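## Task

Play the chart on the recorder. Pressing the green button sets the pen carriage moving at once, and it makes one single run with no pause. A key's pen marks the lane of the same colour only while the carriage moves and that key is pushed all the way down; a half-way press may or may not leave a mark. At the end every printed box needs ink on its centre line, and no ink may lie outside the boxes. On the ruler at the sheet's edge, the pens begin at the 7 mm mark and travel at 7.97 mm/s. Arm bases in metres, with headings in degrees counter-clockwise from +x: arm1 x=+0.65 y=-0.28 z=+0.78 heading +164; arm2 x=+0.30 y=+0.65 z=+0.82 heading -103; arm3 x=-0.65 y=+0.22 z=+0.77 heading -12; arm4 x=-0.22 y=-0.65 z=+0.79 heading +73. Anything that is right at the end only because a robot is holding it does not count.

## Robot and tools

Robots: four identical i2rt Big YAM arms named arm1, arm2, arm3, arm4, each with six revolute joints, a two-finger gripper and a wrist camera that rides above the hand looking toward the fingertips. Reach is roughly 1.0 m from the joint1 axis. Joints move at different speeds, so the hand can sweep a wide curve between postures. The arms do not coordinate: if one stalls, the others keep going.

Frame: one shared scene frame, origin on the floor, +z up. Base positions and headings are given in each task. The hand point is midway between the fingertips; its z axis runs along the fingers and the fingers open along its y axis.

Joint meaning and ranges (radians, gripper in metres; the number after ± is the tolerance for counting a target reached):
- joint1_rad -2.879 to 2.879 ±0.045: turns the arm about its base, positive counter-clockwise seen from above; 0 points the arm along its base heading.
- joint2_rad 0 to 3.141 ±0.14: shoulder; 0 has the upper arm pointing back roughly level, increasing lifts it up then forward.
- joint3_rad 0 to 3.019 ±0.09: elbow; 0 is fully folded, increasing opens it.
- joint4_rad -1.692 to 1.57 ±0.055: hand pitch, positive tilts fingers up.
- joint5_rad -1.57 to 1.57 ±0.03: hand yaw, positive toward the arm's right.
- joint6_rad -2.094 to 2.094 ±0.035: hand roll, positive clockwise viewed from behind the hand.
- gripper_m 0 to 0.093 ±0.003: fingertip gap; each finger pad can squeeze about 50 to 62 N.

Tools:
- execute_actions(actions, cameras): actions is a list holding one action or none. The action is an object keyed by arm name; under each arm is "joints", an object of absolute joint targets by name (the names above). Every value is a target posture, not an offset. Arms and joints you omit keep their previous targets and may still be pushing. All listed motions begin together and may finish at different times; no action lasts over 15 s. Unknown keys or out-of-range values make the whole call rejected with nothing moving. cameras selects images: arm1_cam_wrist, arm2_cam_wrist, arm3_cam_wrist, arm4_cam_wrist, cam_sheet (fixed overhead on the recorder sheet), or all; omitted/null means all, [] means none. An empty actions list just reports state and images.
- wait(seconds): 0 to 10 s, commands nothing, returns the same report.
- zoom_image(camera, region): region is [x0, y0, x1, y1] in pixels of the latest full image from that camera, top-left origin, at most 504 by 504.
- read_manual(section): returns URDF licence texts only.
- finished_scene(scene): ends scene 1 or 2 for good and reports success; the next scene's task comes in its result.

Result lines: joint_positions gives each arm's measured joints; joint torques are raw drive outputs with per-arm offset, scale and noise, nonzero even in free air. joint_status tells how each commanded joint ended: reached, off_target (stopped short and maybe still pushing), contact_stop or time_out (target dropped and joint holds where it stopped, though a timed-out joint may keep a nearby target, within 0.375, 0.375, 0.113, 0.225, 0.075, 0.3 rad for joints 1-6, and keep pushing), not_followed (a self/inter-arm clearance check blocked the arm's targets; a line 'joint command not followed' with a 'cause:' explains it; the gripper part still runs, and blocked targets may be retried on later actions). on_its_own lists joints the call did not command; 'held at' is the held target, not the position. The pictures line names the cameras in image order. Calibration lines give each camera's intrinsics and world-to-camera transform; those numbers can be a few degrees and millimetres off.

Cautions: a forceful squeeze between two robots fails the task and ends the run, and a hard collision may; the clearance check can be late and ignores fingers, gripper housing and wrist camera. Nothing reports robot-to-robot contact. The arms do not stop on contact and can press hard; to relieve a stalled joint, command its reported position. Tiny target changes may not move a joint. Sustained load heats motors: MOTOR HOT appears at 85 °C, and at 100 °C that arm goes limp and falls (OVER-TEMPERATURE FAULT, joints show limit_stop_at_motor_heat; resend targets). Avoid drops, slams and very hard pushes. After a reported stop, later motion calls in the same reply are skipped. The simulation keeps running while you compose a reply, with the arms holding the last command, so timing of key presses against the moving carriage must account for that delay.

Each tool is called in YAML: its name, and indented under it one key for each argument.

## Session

execute_actions:
  actions: []

Scene clock: 0.00 s.
Joint torques (N m, as the arm reports them, + toward a larger angle): no reading
Motor temperatures (°C, as the motors report them): arm1=[24 27 25 26 24 25] | arm2=[26 24 26 24 23 23] | arm3=[24 25 25 26 23 24] | arm4=[27 26 26 23 23 24]
arm1.joint_positions: joint1_rad=-0.604 joint2_rad=+0.640 joint3_rad=+1.390 joint4_rad=-1.397 joint5_rad=-0.270 joint6_rad=+0.503 gripper_m=+0.095
arm1.joint_status: not commanded
arm1.hand: x=+0.4741 y=-0.1303 z=+1.3113 quat_wxyz=(+0.038, +0.719, -0.521, -0.459) (m; scene frame)
arm2.joint_positions: joint1_rad=-0.324 joint2_rad=+0.474 joint3_rad=+1.644 joint4_rad=-1.385 joint5_rad=+0.256 joint6_rad=-0.104 gripper_m=+0.095
arm2.joint_status: not commanded
arm2.hand: x=+0.2033 y=+0.5864 z=+1.4855 quat_wxyz=(-0.188, -0.699, -0.345, +0.597) (m; scene frame)
arm3.joint_positions: joint1_rad=-0.401 joint2_rad=+0.435 joint3_rad=+1.346 joint4_rad=-1.565 joint5_rad=+0.134 joint6_rad=-0.482 gripper_m=+0.094
arm3.joint_status: not commanded
arm3.hand: x=-0.5572 y=+0.1213 z=+1.2739 quat_wxyz=(-0.350, -0.089, -0.890, +0.278) (m; scene frame)
arm4.joint_positions: joint1_rad=+0.024 joint2_rad=+0.414 joint3_rad=+1.437 joint4_rad=-1.377 joint5_rad=-0.276 joint6_rad=-0.752 gripper_m=+0.095
arm4.joint_status: not commanded
arm4.hand: x=-0.2210 y=-0.5147 z=+1.3756 quat_wxyz=(-0.511, +0.734, -0.360, -0.266) (m; scene frame)
pictures: arm1_cam_wrist, arm2_cam_wrist, arm3_cam_wrist, arm4_cam_wrist, cam_sheet
camera_calibration (this result's frames):
arm1_cam_wrist: T_world_to_cam=[[0.708782, 0.446663, -0.546004, 0.433558], [0.440624, -0.884764, -0.151802, -0.12146], [-0.550889, -0.132988, -0.823915, 1.44144], [0, 0, 0, 1]] pos_world=[0.540291, -0.109424, 1.40591]
arm2_cam_wrist: T_world_to_cam=[[-0.712246, 0.680281, 0.172981, -0.510213], [0.434007, 0.620488, -0.653171, 0.522133], [-0.551673, -0.390143, -0.737188, 1.5603], [0, 0, 0, 1]] pos_world=[0.270767, 0.631851, 1.57953]
arm3_cam_wrist: T_world_to_cam=[[-0.360813, -0.830987, 0.423408, -0.638674], [-0.932072, 0.305474, -0.19475, -0.306683], [0.0324949, -0.464915, -0.884759, 1.32581], [0, 0, 0, 1]] pos_world=[-0.559374, 0.179341, 1.38371]
arm4_cam_wrist: T_world_to_cam=[[0.795254, 0.232574, 0.559894, -0.477776], [0.511415, -0.753323, -0.413472, 0.30232], [0.325618, 0.615153, -0.718025, 1.50207], [0, 0, 0, 1]] pos_world=[-0.263757, -0.585137, 1.47103]
Images, in order (width x height): arm1_cam_wrist 504x504, arm2_cam_wrist 504x504, arm3_cam_wrist 504x504, arm4_cam_wrist 504x504, cam_sheet 504x504.

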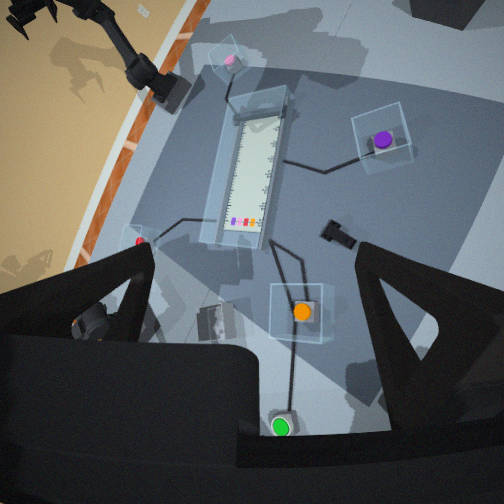

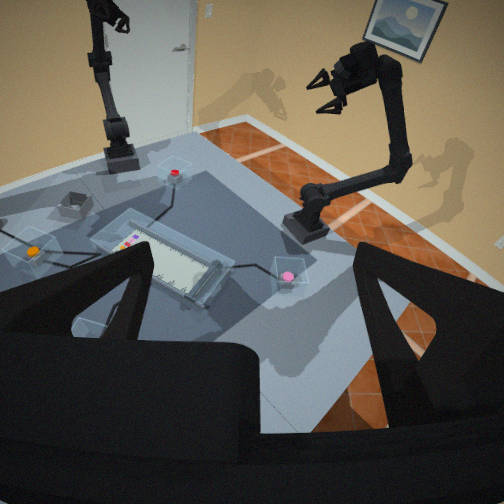

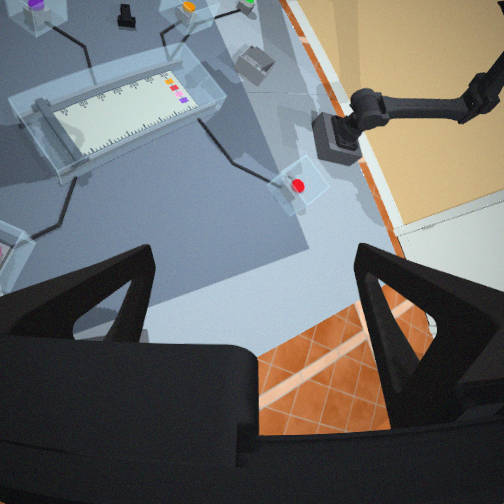

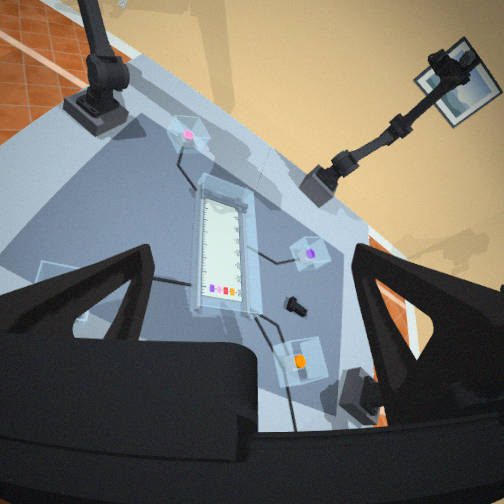

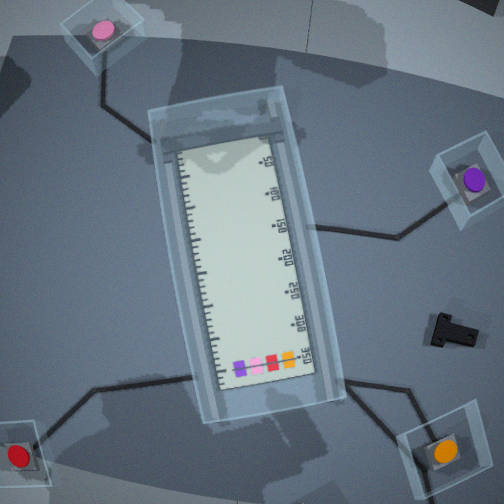

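zoom_image:
  camera: "cam_sheet"
  region: [195, 290, 325, 400]

zoom_image:
  camera: "cam_sheet"
  region: [150, 100, 320, 300]

Region (195, 290, 325, 400) of cam_sheet's 504x504 image, scaled by 3.877, with more detail than that image has; it fills the top 426 rows of this view, and the rest is white.

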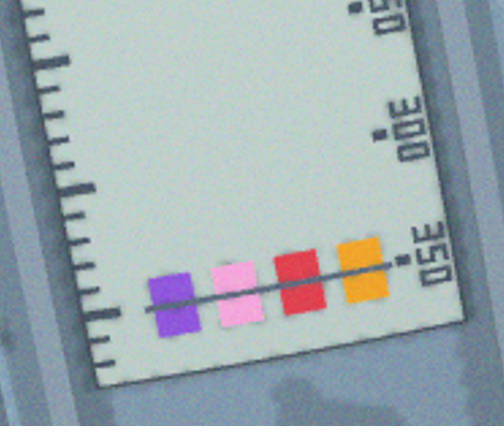

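Region (150, 100, 320, 300) of cam_sheet's 504x504 image, scaled by 2.520, with more detail than that image has; it fills the left 428 columns of this view, and the rest is white.

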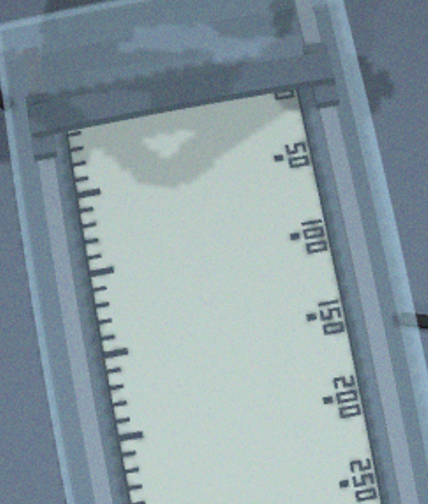

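execute_actions:
  actions:
    - {"arm1":{"joints":{"joint1_rad":0.238,"joint2_rad":1.371,"joint3_rad":0.837,"joint4_rad":-1.037,"joint5_rad":0,"joint6_rad":0,"gripper_m":0}},"arm2":{"joints":{"joint1_rad":0.204,"joint2_rad":1.739,"joint3_rad":1.156,"joint4_rad":-0.988,"joint5_rad":0,"joint6_rad":0,"gripper_m":0}},"arm3":{"joints":{"joint1_rad":0.639,"joint2_rad":1.285,"joint3_rad":0.802,"joint4_rad":-1.088,"joint5_rad":0,"joint6_rad":0,"gripper_m":0}},"arm4":{"joints":{"joint1_rad":0.818,"joint2_rad":1.309,"joint3_rad":0.764,"joint4_rad":-1.026,"joint5_rad":0,"joint6_rad":0,"gripper_m":0}}}
  cameras: ["arm1_cam_wrist","arm2_cam_wrist","arm3_cam_wrist","arm4_cam_wrist"]

Scene clock: 6.43 s.
Joint torques (N m, as the arm reports them, + toward a larger angle): arm1=[-1.62 -7.57  8.21  0.71 -0.01 -0.07] | arm2=[ -0.35 -12.95   8.46   0.25  -0.05   0.18] | arm3=[-0.43 -7.74  8.74  1.14 -0.04  0.08] | arm4=[ 0.36 -5.16  8.43  0.45 -0.04  0.16]
Motor temperatures (°C, as the motors report them): arm1=[24 27 26 26 24 25] | arm2=[26 24 27 24 23 23] | arm3=[24 25 25 26 23 24] | arm4=[27 26 27 23 23 24]
arm1.joint_positions: joint1_rad=+0.236 joint2_rad=+1.354 joint3_rad=+0.830 joint4_rad=-1.044 joint5_rad=-0.002 joint6_rad=+0.012 gripper_m=+0.001
arm1.joint_status: all done
arm1.hand: x=+0.3128 y=-0.2650 z=+0.8644 quat_wxyz=(+0.002, +1.000, -0.028, -0.006) (m; scene frame)
arm2.joint_positions: joint1_rad=+0.210 joint2_rad=+1.736 joint3_rad=+1.138 joint4_rad=-0.994 joint5_rad=+0.001 joint6_rad=-0.012 gripper_m=+0.001
arm2.joint_status: all done
arm2.hand: x=+0.2923 y=+0.1884 z=+0.8534 quat_wxyz=(+0.005, -0.708, -0.706, -0.012) (m; scene frame)
arm3.joint_positions: joint1_rad=+0.640 joint2_rad=+1.274 joint3_rad=+0.791 joint4_rad=-1.097 joint5_rad=+0.000 joint6_rad=-0.012 gripper_m=+0.000
arm3.joint_status: all done
arm3.hand: x=-0.3670 y=+0.3491 z=+0.8609 quat_wxyz=(+0.000, +0.219, -0.976, +0.000) (m; scene frame)
arm4.joint_positions: joint1_rad=+0.818 joint2_rad=+1.292 joint3_rad=+0.746 joint4_rad=-1.026 joint5_rad=-0.002 joint6_rad=-0.012 gripper_m=+0.001
arm4.joint_status: all done
arm4.hand: x=-0.3721 y=-0.3814 z=+0.8586 quat_wxyz=(+0.006, +0.868, -0.497, -0.006) (m; scene frame)
pictures: arm1_cam_wrist, arm2_cam_wrist, arm3_cam_wrist, arm4_cam_wrist
camera_calibration (this result's frames):
arm1_cam_wrist: T_world_to_cam=[[0.0692408, 0.997523, -0.0123533, 0.248779], [0.809269, -0.048924, 0.585398, -0.768414], [0.583343, -0.0505305, -0.810652, 0.622006], [0, 0, 0, 1]] pos_world=[0.241785, -0.254327, 0.957132]
arm2_cam_wrist: T_world_to_cam=[[-0.999557, -0.0242488, -0.0172521, 0.31227], [-0.0297469, 0.79713, 0.603075, -0.652279], [-0.000871716, 0.603321, -0.797498, 0.691398], [0, 0, 0, 1]] pos_world=[0.293331, 0.110389, 0.950148]
arm3_cam_wrist: T_world_to_cam=[[0.415746, -0.909477, -0.00247263, 0.47318], [-0.735499, -0.337813, 0.587302, -0.656027], [-0.534973, -0.24235, -0.809364, 0.709249], [0, 0, 0, 1]] pos_world=[-0.299801, 0.380619, 0.960497]
arm4_cam_wrist: T_world_to_cam=[[0.857798, 0.513085, -0.0304211, 0.537924], [0.433854, -0.69106, 0.578106, -0.590191], [0.275595, -0.509097, -0.815394, 0.734305], [0, 0, 0, 1]] pos_world=[-0.407745, -0.310026, 0.956306]
Images, in order (width x height): arm1_cam_wrist 504x504, arm2_cam_wrist 504x504, arm3_cam_wrist 504x504, arm4_cam_wrist 504x504.

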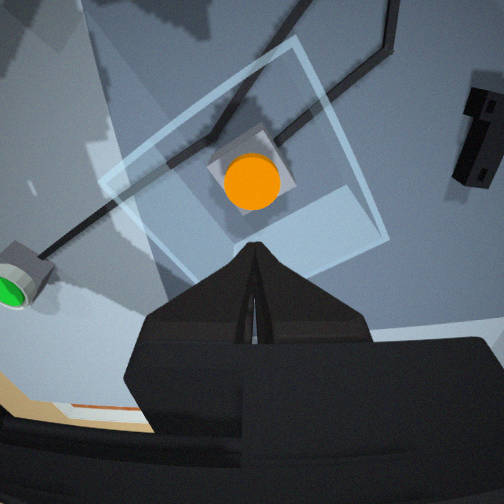

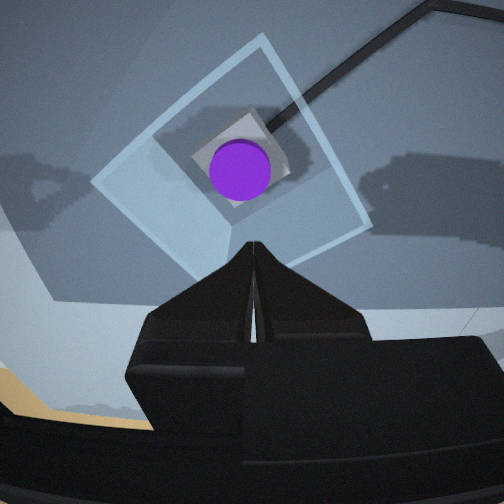

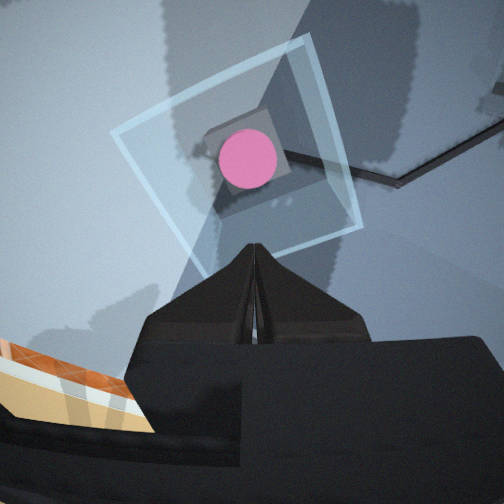

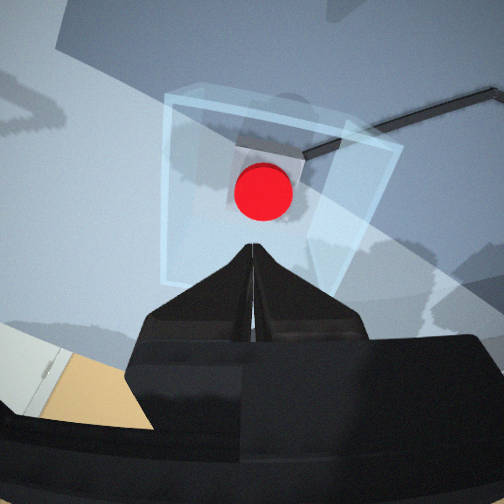

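execute_actions:
  actions:
    - {"arm1":{"joints":{"joint1_rad":0.24,"joint2_rad":1.465,"joint3_rad":0.73,"joint4_rad":-0.743,"joint6_rad":-0.57}},"arm2":{"joints":{"joint1_rad":0.235,"joint2_rad":1.831,"joint3_rad":1.108,"joint4_rad":-0.775,"joint6_rad":-0.63}},"arm3":{"joints":{"joint1_rad":0.658,"joint2_rad":1.41,"joint3_rad":0.712,"joint4_rad":-0.777,"joint6_rad":-0.41}},"arm4":{"joints":{"joint1_rad":0.792,"joint2_rad":1.38,"joint3_rad":0.642,"joint4_rad":-0.733,"joint6_rad":0.21}}}
  cameras: ["arm1_cam_wrist","arm2_cam_wrist","arm3_cam_wrist","arm4_cam_wrist"]

Scene clock: 10.87 s.
Joint torques (N m, as the arm reports them, + toward a larger angle): arm1=[-1.19 -9.04  7.28  1.03 -0.05 -0.09] | arm2=[  0.36 -14.28   6.91   0.54  -0.1   -0.09] | arm3=[  0.09 -10.64   7.55   1.27  -0.09  -0.16] | arm4=[ 0.07 -6.26  7.24  1.03 -0.04  0.18]
Motor temperatures (°C, as the motors report them): arm1=[24 27 26 26 24 25] | arm2=[26 25 27 24 23 23] | arm3=[24 25 26 26 23 24] | arm4=[27 26 27 23 23 24]
arm1.joint_positions: joint1_rad=+0.236 joint2_rad=+1.462 joint3_rad=+0.725 joint4_rad=-0.754 joint5_rad=-0.002 joint6_rad=-0.557 gripper_m=+0.001
arm1.joint_status: all done
arm1.hand: x=+0.2997 y=-0.2646 z=+0.7990 quat_wxyz=(-0.011, +0.966, +0.254, -0.043) (m; scene frame)
arm2.joint_positions: joint1_rad=+0.232 joint2_rad=+1.832 joint3_rad=+1.103 joint4_rad=-0.784 joint5_rad=+0.001 joint6_rad=-0.618 gripper_m=+0.001
arm2.joint_status: all done
arm2.hand: x=+0.3032 y=+0.1654 z=+0.8007 quat_wxyz=(-0.017, -0.455, -0.890, +0.023) (m; scene frame)
arm3.joint_positions: joint1_rad=+0.652 joint2_rad=+1.417 joint3_rad=+0.704 joint4_rad=-0.787 joint5_rad=+0.000 joint6_rad=-0.398 gripper_m=+0.000
arm3.joint_status: all done
arm3.hand: x=-0.3453 y=+0.3636 z=+0.7919 quat_wxyz=(-0.040, +0.408, -0.912, -0.001) (m; scene frame)
arm4.joint_positions: joint1_rad=+0.799 joint2_rad=+1.377 joint3_rad=+0.628 joint4_rad=-0.743 joint5_rad=-0.002 joint6_rad=+0.198 gripper_m=+0.001
arm4.joint_status: all done
arm4.hand: x=-0.3705 y=-0.3738 z=+0.7994 quat_wxyz=(-0.010, +0.804, -0.593, -0.042) (m; scene frame)
pictures: arm1_cam_wrist, arm2_cam_wrist, arm3_cam_wrist, arm4_cam_wrist
camera_calibration (this result's frames):
arm1_cam_wrist: T_world_to_cam=[[-0.478266, 0.877526, 0.0347889, 0.343171], [0.75317, 0.389473, 0.530137, -0.542564], [0.45166, 0.279748, -0.847198, 0.732677], [0, 0, 0, 1]] pos_world=[0.241849, -0.294793, 0.896418]
arm2_cam_wrist: T_world_to_cam=[[-0.794955, -0.60635, 0.0196496, 0.326448], [-0.50129, 0.67477, 0.541659, -0.389397], [-0.341694, 0.420744, -0.840369, 0.831171], [0, 0, 0, 1]] pos_world=[0.348316, 0.110984, 0.902996]
arm3_cam_wrist: T_world_to_cam=[[0.735534, -0.676924, 0.0276538, 0.479162], [-0.58661, -0.615918, 0.525864, -0.393474], [-0.338938, -0.403013, -0.850119, 0.826903], [0, 0, 0, 1]] pos_world=[-0.302987, 0.415261, 0.89663]
arm4_cam_wrist: T_world_to_cam=[[0.950978, 0.305796, -0.0461496, 0.500407], [0.28486, -0.80805, 0.515664, -0.600427], [0.120397, -0.503531, -0.855547, 0.666095], [0, 0, 0, 1]] pos_world=[-0.385034, -0.302798, 0.902588]
Images, in order (width x height): arm1_cam_wrist 504x504, arm2_cam_wrist 504x504, arm3_cam_wrist 504x504, arm4_cam_wrist 504x504.

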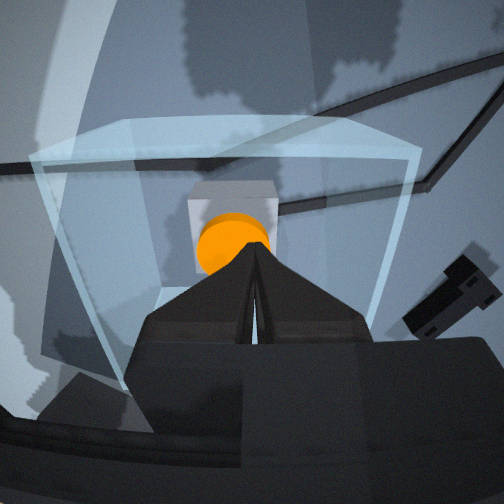

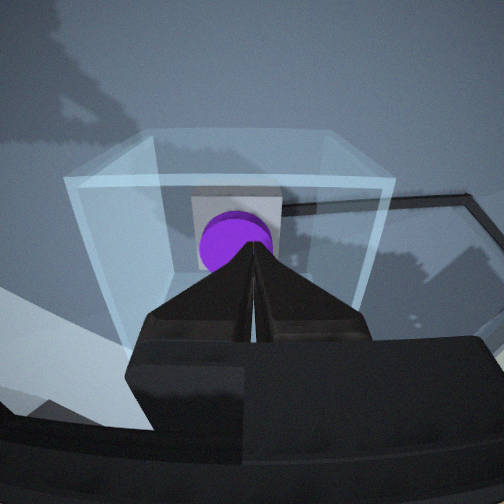

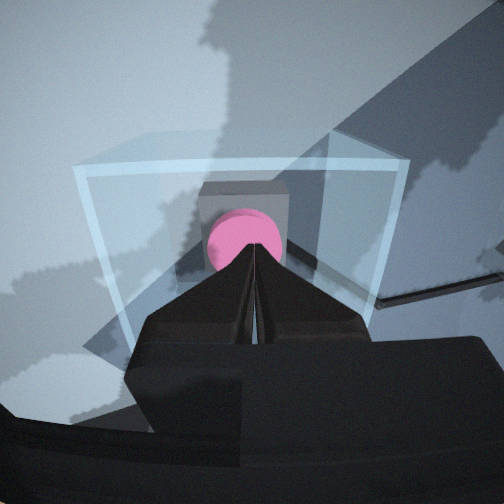

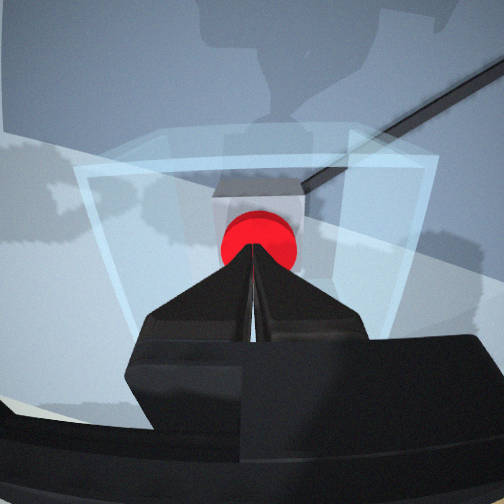

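execute_actions:
  actions:
    - {"arm1":{"joints":{"joint2_rad":1.588,"joint3_rad":0.708}},"arm2":{"joints":{"joint2_rad":1.936,"joint3_rad":1.086}},"arm3":{"joints":{"joint2_rad":1.535,"joint3_rad":0.688}},"arm4":{"joints":{"joint2_rad":1.508,"joint3_rad":0.613}}}
  cameras: ["arm1_cam_wrist","arm2_cam_wrist"]

Scene clock: 11.97 s.
Joint torques (N m, as the arm reports them, + toward a larger angle): arm1=[-1.47 -6.56  4.77  0.68 -0.06 -0.05] | arm2=[  0.36 -10.35   5.14   0.23  -0.09  -0.09] | arm3=[ 0.35 -7.14  5.05  1.15 -0.12 -0.17] | arm4=[ 0.21 -3.22  4.57  0.94 -0.03  0.18]
Motor temperatures (°C, as the motors report them): arm1=[24 27 26 26 24 25] | arm2=[26 25 27 24 23 23] | arm3=[24 25 26 26 23 24] | arm4=[27 26 27 23 23 24]
arm1.joint_positions: joint1_rad=+0.236 joint2_rad=+1.545 joint3_rad=+0.727 joint4_rad=-0.750 joint5_rad=-0.001 joint6_rad=-0.558 gripper_m=+0.001
arm1.joint_status: all done
arm1.hand: x=+0.3087 y=-0.2650 z=+0.7721 quat_wxyz=(+0.000, +0.967, +0.255, -0.006) (m; scene frame)
arm2.joint_positions: joint1_rad=+0.232 joint2_rad=+1.888 joint3_rad=+1.102 joint4_rad=-0.780 joint5_rad=+0.001 joint6_rad=-0.619 gripper_m=+0.001
arm2.joint_status: all done
arm2.hand: x=+0.3035 y=+0.1746 z=+0.7745 quat_wxyz=(-0.005, -0.455, -0.890, -0.001) (m; scene frame)
arm3.joint_positions: joint1_rad=+0.652 joint2_rad=+1.498 joint3_rad=+0.704 joint4_rad=-0.785 joint5_rad=+0.000 joint6_rad=-0.399 gripper_m=+0.000
arm3.joint_status: all done
arm3.hand: x=-0.3535 y=+0.3597 z=+0.7669 quat_wxyz=(-0.001, +0.408, -0.913, +0.000) (m; scene frame)
arm4.joint_positions: joint1_rad=+0.799 joint2_rad=+1.453 joint3_rad=+0.630 joint4_rad=-0.745 joint5_rad=-0.002 joint6_rad=+0.199 gripper_m=+0.001
arm4.joint_status: all done
arm4.hand: x=-0.3663 y=-0.3821 z=+0.7780 quat_wxyz=(+0.006, +0.805, -0.593, -0.007) (m; scene frame)
pictures: arm1_cam_wrist, arm2_cam_wrist
camera_calibration (this result's frames):
arm1_cam_wrist: T_world_to_cam=[[-0.480255, 0.877113, -0.00529035, 0.380182], [0.709161, 0.39183, 0.586141, -0.563955], [0.516184, 0.277745, -0.810192, 0.656989], [0, 0, 0, 1]] pos_world=[0.243391, -0.294964, 0.864856]
arm2_cam_wrist: T_world_to_cam=[[-0.794127, -0.60762, -0.0126579, 0.357724], [-0.501948, 0.643992, 0.577341, -0.403386], [-0.342653, 0.464836, -0.816405, 0.77939], [0, 0, 0, 1]] pos_world=[0.348659, 0.114849, 0.873717]
Images, in order (width x height): arm1_cam_wrist 504x504, arm2_cam_wrist 504x504.

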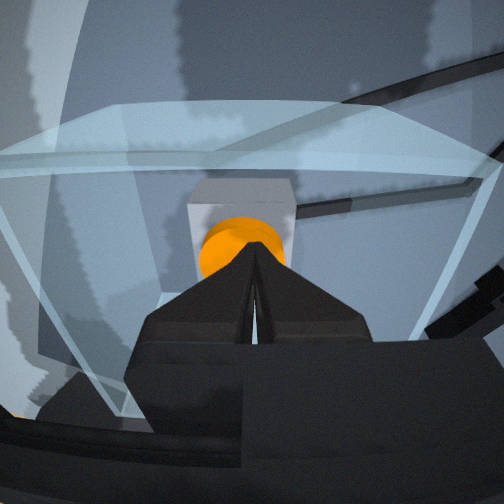

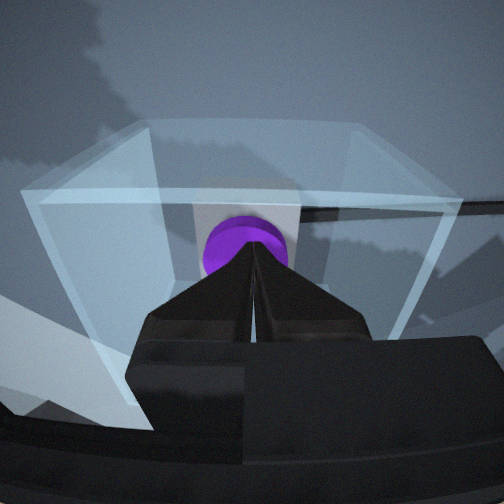

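execute_actions:
  actions:
    - {"arm1":{"joints":{"joint2_rad":1.33,"joint3_rad":0.733,"joint4_rad":-0.855}},"arm2":{"joints":{"joint2_rad":1.828,"joint3_rad":1.105}},"arm3":{"joints":{"joint2_rad":1.415,"joint3_rad":0.712}},"arm4":{"joints":{"joint2_rad":1.37,"joint3_rad":0.64}}}
  cameras: []

execute_actions:
  actions:
    - {"arm1":{"joints":{"joint1_rad":1.107,"joint2_rad":1.36,"joint3_rad":0.77,"joint4_rad":-0.86,"joint6_rad":0}}}
  cameras: ["arm1_cam_wrist"]

Scene clock: 13.63 s.
Joint torques (N m, as the arm reports them, + toward a larger angle): arm1=[-1.4  -7.7   8.04  0.28 -0.06 -0.05] | arm2=[  0.36 -14.59   6.83   0.34  -0.1   -0.08] | arm3=[ 0.13 -9.64  7.49  1.16 -0.09 -0.15] | arm4=[ 0.15 -6.69  6.98  0.98 -0.04  0.17]
Motor temperatures (°C, as the motors report them): arm1=[24 27 26 26 24 25] | arm2=[26 25 27 24 23 23] | arm3=[24 25 26 26 23 24] | arm4=[27 26 27 23 23 24]
arm1.joint_positions: joint1_rad=+0.236 joint2_rad=+1.320 joint3_rad=+0.728 joint4_rad=-0.846 joint5_rad=-0.001 joint6_rad=-0.558 gripper_m=+0.001
arm1.joint_status: all done
arm1.hand: x=+0.3079 y=-0.2648 z=+0.8433 quat_wxyz=(-0.019, +0.965, +0.254, -0.068) (m; scene frame)
arm2.joint_positions: joint1_rad=+0.232 joint2_rad=+1.837 joint3_rad=+1.102 joint4_rad=-0.780 joint5_rad=+0.001 joint6_rad=-0.619 gripper_m=+0.001
arm2.joint_status: all done
arm2.hand: x=+0.3033 y=+0.1661 z=+0.7979 quat_wxyz=(-0.017, -0.455, -0.890, +0.022) (m; scene frame)
arm3.joint_positions: joint1_rad=+0.652 joint2_rad=+1.413 joint3_rad=+0.704 joint4_rad=-0.784 joint5_rad=+0.000 joint6_rad=-0.399 gripper_m=+0.000
arm3.joint_status: all done
arm3.hand: x=-0.3442 y=+0.3641 z=+0.7935 quat_wxyz=(-0.044, +0.408, -0.912, -0.001) (m; scene frame)
arm4.joint_positions: joint1_rad=+0.799 joint2_rad=+1.375 joint3_rad=+0.631 joint4_rad=-0.742 joint5_rad=-0.002 joint6_rad=+0.199 gripper_m=+0.001
arm4.joint_status: all done
arm4.hand: x=-0.3713 y=-0.3722 z=+0.8009 quat_wxyz=(-0.011, +0.804, -0.593, -0.044) (m; scene frame)
pictures: none
No camera images: the call's "cameras" was empty. Leave "cameras" out to get every camera's image.

Scene clock: 15.23 s.
Joint torques (N m, as the arm reports them, + toward a larger angle): arm1=[-1.67 -6.57 10.1   0.33 -0.05  0.16] | arm2=[  0.33 -14.76   6.82   0.33  -0.09  -0.08] | arm3=[-0.16 -9.56  7.53  1.16 -0.09 -0.13] | arm4=[ 0.15 -6.87  6.96  0.98 -0.03  0.17]
Motor temperatures (°C, as the motors report them): arm1=[24 27 26 26 24 25] | arm2=[26 25 27 24 23 23] | arm3=[24 25 26 26 23 24] | arm4=[27 26 27 23 23 24]
arm1.joint_positions: joint1_rad=+1.104 joint2_rad=+1.340 joint3_rad=+0.737 joint4_rad=-0.850 joint5_rad=+0.000 joint6_rad=-0.013 gripper_m=+0.001
arm1.joint_status: all done
arm1.hand: x=+0.4164 y=-0.5328 z=+0.8395 quat_wxyz=(+0.022, +0.912, +0.406, -0.058) (m; scene frame)
arm2.joint_positions: joint1_rad=+0.232 joint2_rad=+1.837 joint3_rad=+1.102 joint4_rad=-0.780 joint5_rad=+0.001 joint6_rad=-0.619 gripper_m=+0.001
arm2.joint_status: not commanded
arm2.hand: x=+0.3033 y=+0.1661 z=+0.7979 quat_wxyz=(-0.017, -0.455, -0.890, +0.022) (m; scene frame)
arm3.joint_positions: joint1_rad=+0.652 joint2_rad=+1.413 joint3_rad=+0.704 joint4_rad=-0.784 joint5_rad=+0.000 joint6_rad=-0.399 gripper_m=+0.000
arm3.joint_status: not commanded
arm3.hand: x=-0.3442 y=+0.3641 z=+0.7935 quat_wxyz=(-0.044, +0.408, -0.912, -0.001) (m; scene frame)
arm4.joint_positions: joint1_rad=+0.799 joint2_rad=+1.375 joint3_rad=+0.631 joint4_rad=-0.742 joint5_rad=-0.002 joint6_rad=+0.199 gripper_m=+0.001
arm4.joint_status: not commanded
arm4.hand: x=-0.3713 y=-0.3722 z=+0.8009 quat_wxyz=(-0.011, +0.804, -0.593, -0.044) (m; scene frame)
pictures: arm1_cam_wrist
camera_calibration (this result's frames):
arm1_cam_wrist: T_world_to_cam=[[-0.73451, 0.678593, -0.0027149, 0.665108], [0.590336, 0.640944, 0.490605, -0.312509], [0.334661, 0.358752, -0.871378, 0.900427], [0, 0, 0, 1]] pos_world=[0.371676, -0.574066, 0.939736]
Images, in order (width x height): arm1_cam_wrist 504x504.

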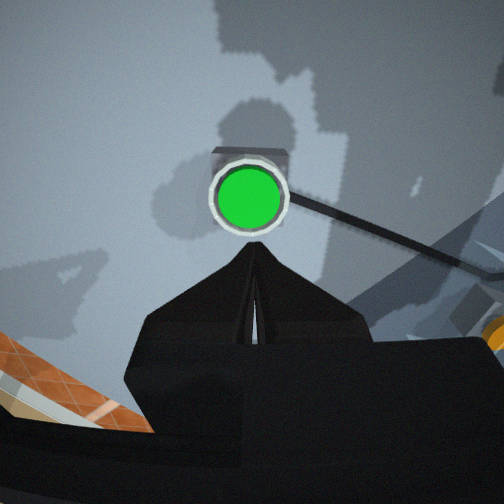

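execute_actions:
  actions: []
  cameras: ["arm1_cam_wrist", "cam_sheet"]

Scene clock: 15.83 s.
Joint torques (N m, as the arm reports them, + toward a larger angle): arm1=[-1.37 -7.05 10.12  0.23 -0.06  0.17] | arm2=[  0.35 -14.74   6.8    0.33  -0.09  -0.08] | arm3=[ 0.51 -9.73  7.44  1.1  -0.08 -0.12] | arm4=[ 0.24 -6.71  6.99  1.   -0.03  0.16]
Motor temperatures (°C, as the motors report them): arm1=[24 27 27 26 24 25] | arm2=[26 25 27 24 23 23] | arm3=[24 25 26 26 23 24] | arm4=[27 26 27 23 23 24]
arm1.joint_positions: joint1_rad=+1.104 joint2_rad=+1.340 joint3_rad=+0.737 joint4_rad=-0.850 joint5_rad=+0.000 joint6_rad=-0.012 gripper_m=+0.001
arm1.joint_status: all done
arm1.hand: x=+0.4164 y=-0.5328 z=+0.8395 quat_wxyz=(+0.022, +0.912, +0.406, -0.058) (m; scene frame)
arm2.joint_positions: joint1_rad=+0.232 joint2_rad=+1.837 joint3_rad=+1.102 joint4_rad=-0.780 joint5_rad=+0.001 joint6_rad=-0.619 gripper_m=+0.001
arm2.joint_status: not commanded
arm2.hand: x=+0.3033 y=+0.1661 z=+0.7979 quat_wxyz=(-0.017, -0.455, -0.890, +0.022) (m; scene frame)
arm3.joint_positions: joint1_rad=+0.652 joint2_rad=+1.413 joint3_rad=+0.704 joint4_rad=-0.784 joint5_rad=+0.000 joint6_rad=-0.399 gripper_m=+0.000
arm3.joint_status: not commanded
arm3.hand: x=-0.3442 y=+0.3641 z=+0.7935 quat_wxyz=(-0.044, +0.408, -0.912, -0.001) (m; scene frame)
arm4.joint_positions: joint1_rad=+0.799 joint2_rad=+1.375 joint3_rad=+0.631 joint4_rad=-0.742 joint5_rad=-0.002 joint6_rad=+0.199 gripper_m=+0.001
arm4.joint_status: not commanded
arm4.hand: x=-0.3713 y=-0.3722 z=+0.8009 quat_wxyz=(-0.011, +0.804, -0.593, -0.044) (m; scene frame)
pictures: arm1_cam_wrist, cam_sheet
camera_calibration (this result's frames):
arm1_cam_wrist: T_world_to_cam=[[-0.734253, 0.67887, -0.00276252, 0.665189], [0.590562, 0.640737, 0.490604, -0.312712], [0.334826, 0.358596, -0.871379, 0.900276], [0, 0, 0, 1]] pos_world=[0.371657, -0.574046, 0.939736]
Images, in order (width x height): arm1_cam_wrist 504x504, cam_sheet 504x504.

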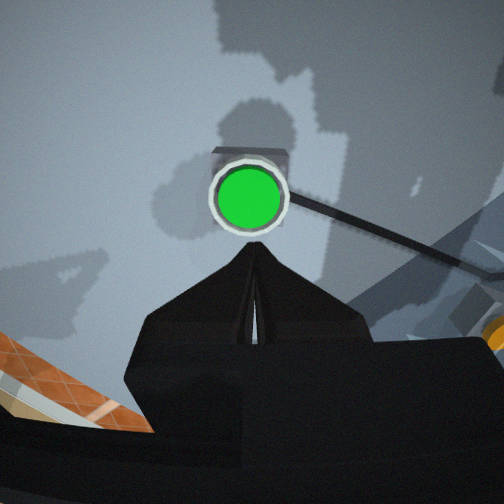

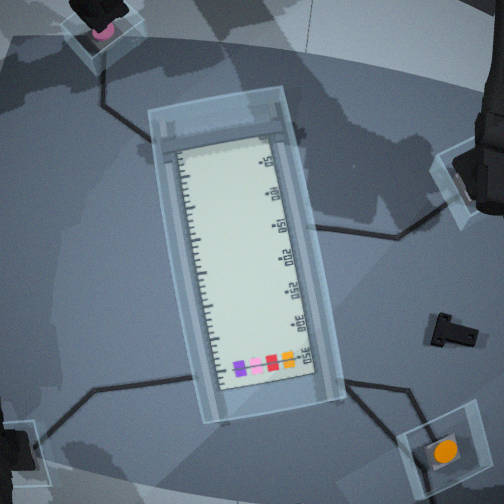

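execute_actions:
  actions:
    - {"arm1": {"joints": {"joint2_rad": 1.605, "joint3_rad": 0.76, "joint4_rad": -0.72}}}
  cameras: ["arm1_cam_wrist"]

execute_actions:
  actions:
    - {"arm1": {"joints": {"joint2_rad": 1.33, "joint3_rad": 0.733, "joint4_rad": -0.855}}}
  cameras: ["cam_sheet"]

execute_actions:
  actions:
    - {"arm1": {"joints": {"joint1_rad": 0.238, "joint6_rad": -0.57}}}
  cameras: []

execute_actions:
  actions:
    - {"arm1": {"joints": {"joint2_rad": 1.465, "joint3_rad": 0.73, "joint4_rad": -0.743}}}
  cameras: ["arm1_cam_wrist", "cam_sheet"]

Scene clock: 17.90 s.
Joint torques (N m, as the arm reports them, + toward a larger angle): arm1=[-1.61 -7.31  7.09  0.94 -0.06  0.17] | arm2=[  0.35 -14.75   6.82   0.33  -0.09  -0.08] | arm3=[-0.04 -9.73  7.48  1.19 -0.08 -0.15] | arm4=[ 0.28 -6.83  6.98  0.96 -0.03  0.18]
Motor temperatures (°C, as the motors report them): arm1=[24 27 27 26 24 25] | arm2=[26 25 28 24 23 23] | arm3=[24 25 26 26 23 24] | arm4=[27 26 28 23 23 24]
arm1.joint_positions: joint1_rad=+1.104 joint2_rad=+1.567 joint3_rad=+0.750 joint4_rad=-0.731 joint5_rad=+0.000 joint6_rad=-0.012 gripper_m=+0.001
arm1.joint_status: all done
arm1.hand: x=+0.4085 y=-0.5407 z=+0.7710 quat_wxyz=(+0.004, +0.914, +0.406, -0.015) (m; scene frame)
arm2.joint_positions: joint1_rad=+0.232 joint2_rad=+1.837 joint3_rad=+1.102 joint4_rad=-0.780 joint5_rad=+0.001 joint6_rad=-0.619 gripper_m=+0.001
arm2.joint_status: not commanded
arm2.hand: x=+0.3033 y=+0.1661 z=+0.7979 quat_wxyz=(-0.017, -0.455, -0.890, +0.022) (m; scene frame)
arm3.joint_positions: joint1_rad=+0.652 joint2_rad=+1.413 joint3_rad=+0.704 joint4_rad=-0.784 joint5_rad=+0.000 joint6_rad=-0.399 gripper_m=+0.000
arm3.joint_status: not commanded
arm3.hand: x=-0.3442 y=+0.3641 z=+0.7935 quat_wxyz=(-0.044, +0.408, -0.912, -0.001) (m; scene frame)
arm4.joint_positions: joint1_rad=+0.799 joint2_rad=+1.375 joint3_rad=+0.631 joint4_rad=-0.742 joint5_rad=-0.002 joint6_rad=+0.199 gripper_m=+0.001
arm4.joint_status: not commanded
arm4.hand: x=-0.3713 y=-0.3722 z=+0.8009 quat_wxyz=(-0.011, +0.804, -0.593, -0.044) (m; scene frame)
pictures: arm1_cam_wrist
camera_calibration (this result's frames):
arm1_cam_wrist: T_world_to_cam=[[-0.733478, 0.679709, -0.00229733, 0.664363], [0.557178, 0.603183, 0.570722, -0.337753], [0.389311, 0.417332, -0.82114, 0.816828], [0, 0, 0, 1]] pos_world=[0.357484, -0.588736, 0.86502]
Images, in order (width x height): arm1_cam_wrist 504x504.

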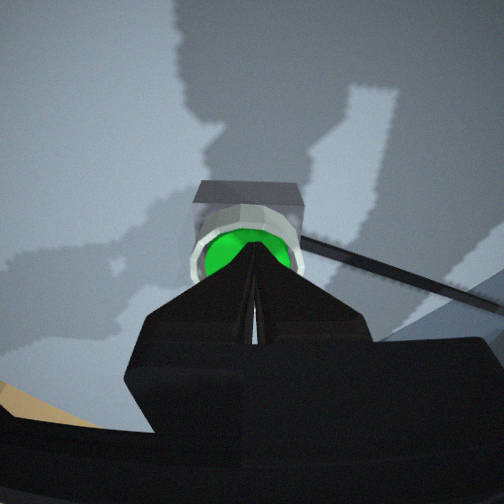

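Scene clock: 19.00 s.
Joint torques (N m, as the arm reports them, + toward a larger angle): arm1=[-1.48 -7.18  7.54  0.35 -0.08  0.17] | arm2=[  0.38 -14.72   6.81   0.34  -0.09  -0.08] | arm3=[-0.17 -9.71  7.64  1.13 -0.12 -0.15] | arm4=[ 0.1  -6.73  6.94  0.99 -0.02  0.17]
Motor temperatures (°C, as the motors report them): arm1=[24 28 27 26 24 25] | arm2=[26 25 28 24 23 23] | arm3=[24 25 26 26 23 24] | arm4=[27 26 28 23 23 24]
arm1.joint_positions: joint1_rad=+1.104 joint2_rad=+1.320 joint3_rad=+0.734 joint4_rad=-0.846 joint5_rad=+0.000 joint6_rad=-0.012 gripper_m=+0.001
arm1.joint_status: all done
arm1.hand: x=+0.4155 y=-0.5337 z=+0.8454 quat_wxyz=(+0.027, +0.911, +0.405, -0.068) (m; scene frame)
arm2.joint_positions: joint1_rad=+0.232 joint2_rad=+1.837 joint3_rad=+1.102 joint4_rad=-0.780 joint5_rad=+0.001 joint6_rad=-0.619 gripper_m=+0.001
arm2.joint_status: not commanded
arm2.hand: x=+0.3033 y=+0.1661 z=+0.7979 quat_wxyz=(-0.017, -0.455, -0.890, +0.022) (m; scene frame)
arm3.joint_positions: joint1_rad=+0.652 joint2_rad=+1.413 joint3_rad=+0.704 joint4_rad=-0.784 joint5_rad=+0.000 joint6_rad=-0.399 gripper_m=+0.000
arm3.joint_status: not commanded
arm3.hand: x=-0.3442 y=+0.3641 z=+0.7935 quat_wxyz=(-0.044, +0.408, -0.912, -0.001) (m; scene frame)
arm4.joint_positions: joint1_rad=+0.799 joint2_rad=+1.375 joint3_rad=+0.631 joint4_rad=-0.742 joint5_rad=-0.002 joint6_rad=+0.199 gripper_m=+0.001
arm4.joint_status: not commanded
arm4.hand: x=-0.3713 y=-0.3722 z=+0.8009 quat_wxyz=(-0.011, +0.804, -0.593, -0.044) (m; scene frame)
pictures: cam_sheet
Images, in order (width x height): cam_sheet 504x504.

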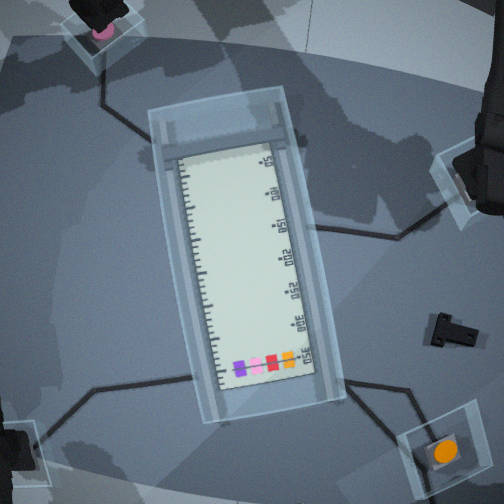

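Scene clock: 20.60 s.
Joint torques (N m, as the arm reports them, + toward a larger angle): arm1=[-1.79 -7.53  7.5   0.31 -0.12 -0.04] | arm2=[  0.37 -14.76   6.81   0.33  -0.1   -0.08] | arm3=[ 0.28 -9.82  7.54  1.25 -0.1  -0.14] | arm4=[ 0.07 -6.68  6.96  1.02 -0.03  0.18]
Motor temperatures (°C, as the motors report them): arm1=[24 28 27 26 24 25] | arm2=[26 25 28 24 23 23] | arm3=[24 25 26 26 23 24] | arm4=[27 26 28 23 23 24]
arm1.joint_positions: joint1_rad=+0.241 joint2_rad=+1.320 joint3_rad=+0.734 joint4_rad=-0.846 joint5_rad=+0.000 joint6_rad=-0.557 gripper_m=+0.001
arm1.joint_status: all done
arm1.hand: x=+0.3048 y=-0.2662 z=+0.8458 quat_wxyz=(-0.020, +0.964, +0.256, -0.071) (m; scene frame)
arm2.joint_positions: joint1_rad=+0.232 joint2_rad=+1.837 joint3_rad=+1.102 joint4_rad=-0.780 joint5_rad=+0.001 joint6_rad=-0.619 gripper_m=+0.001
arm2.joint_status: not commanded
arm2.hand: x=+0.3033 y=+0.1661 z=+0.7979 quat_wxyz=(-0.017, -0.455, -0.890, +0.022) (m; scene frame)
arm3.joint_positions: joint1_rad=+0.652 joint2_rad=+1.413 joint3_rad=+0.704 joint4_rad=-0.784 joint5_rad=+0.000 joint6_rad=-0.399 gripper_m=+0.000
arm3.joint_status: not commanded
arm3.hand: x=-0.3442 y=+0.3641 z=+0.7935 quat_wxyz=(-0.044, +0.408, -0.912, -0.001) (m; scene frame)
arm4.joint_positions: joint1_rad=+0.799 joint2_rad=+1.375 joint3_rad=+0.631 joint4_rad=-0.742 joint5_rad=-0.002 joint6_rad=+0.199 gripper_m=+0.001
arm4.joint_status: not commanded
arm4.hand: x=-0.3713 y=-0.3722 z=+0.8009 quat_wxyz=(-0.011, +0.804, -0.593, -0.044) (m; scene frame)
pictures: none
No camera images: the call's "cameras" was empty. Leave "cameras" out to get every camera's image.

Scene clock: 21.50 s.
Joint torques (N m, as the arm reports them, + toward a larger angle): arm1=[-2.02 -9.2   6.55  0.96 -0.11 -0.06] | arm2=[  0.34 -14.74   6.82   0.33  -0.09  -0.08] | arm3=[ 0.31 -9.64  7.63  1.34 -0.1  -0.14] | arm4=[ 0.01 -6.67  6.95  0.91 -0.04  0.18]
Motor temperatures (°C, as the motors report them): arm1=[24 28 27 26 24 25] | arm2=[26 25 28 24 23 23] | arm3=[24 25 26 26 23 24] | arm4=[27 26 28 23 23 24]
arm1.joint_positions: joint1_rad=+0.241 joint2_rad=+1.458 joint3_rad=+0.734 joint4_rad=-0.753 joint5_rad=+0.000 joint6_rad=-0.558 gripper_m=+0.001
arm1.joint_status: all done
arm1.hand: x=+0.2945 y=-0.2659 z=+0.8031 quat_wxyz=(-0.014, +0.965, +0.257, -0.050) (m; scene frame)
arm2.joint_positions: joint1_rad=+0.232 joint2_rad=+1.837 joint3_rad=+1.102 joint4_rad=-0.780 joint5_rad=+0.001 joint6_rad=-0.619 gripper_m=+0.001
arm2.joint_status: not commanded
arm2.hand: x=+0.3033 y=+0.1661 z=+0.7979 quat_wxyz=(-0.017, -0.455, -0.890, +0.022) (m; scene frame)
arm3.joint_positions: joint1_rad=+0.652 joint2_rad=+1.413 joint3_rad=+0.704 joint4_rad=-0.784 joint5_rad=+0.000 joint6_rad=-0.399 gripper_m=+0.000
arm3.joint_status: not commanded
arm3.hand: x=-0.3442 y=+0.3641 z=+0.7935 quat_wxyz=(-0.044, +0.408, -0.912, -0.001) (m; scene frame)
arm4.joint_positions: joint1_rad=+0.799 joint2_rad=+1.375 joint3_rad=+0.631 joint4_rad=-0.742 joint5_rad=-0.002 joint6_rad=+0.199 gripper_m=+0.001
arm4.joint_status: not commanded
arm4.hand: x=-0.3713 y=-0.3722 z=+0.8009 quat_wxyz=(-0.011, +0.804, -0.593, -0.044) (m; scene frame)
pictures: arm1_cam_wrist, cam_sheet
camera_calibration (this result's frames):
arm1_cam_wrist: T_world_to_cam=[[-0.482882, 0.874599, 0.0436105, 0.335197], [0.758047, 0.392561, 0.520827, -0.533435], [0.438395, 0.284557, -0.852548, 0.748394], [0, 0, 0, 1]] pos_world=[0.238137, -0.296718, 0.901251]
Images, in order (width x height): arm1_cam_wrist 504x504, cam_sheet 504x504.

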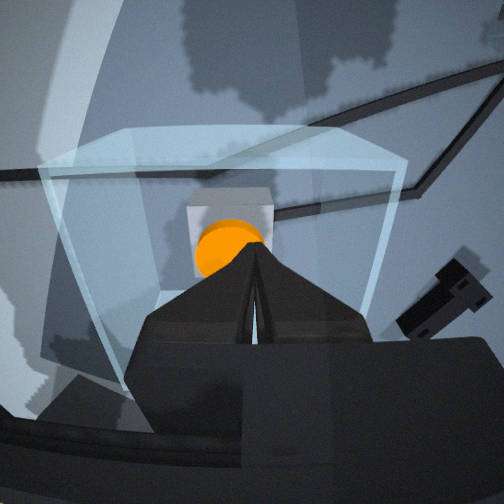

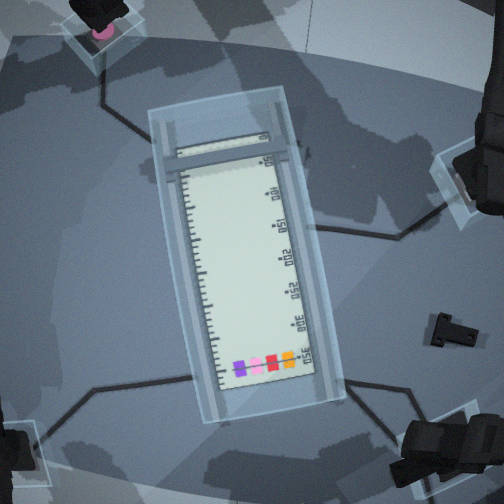

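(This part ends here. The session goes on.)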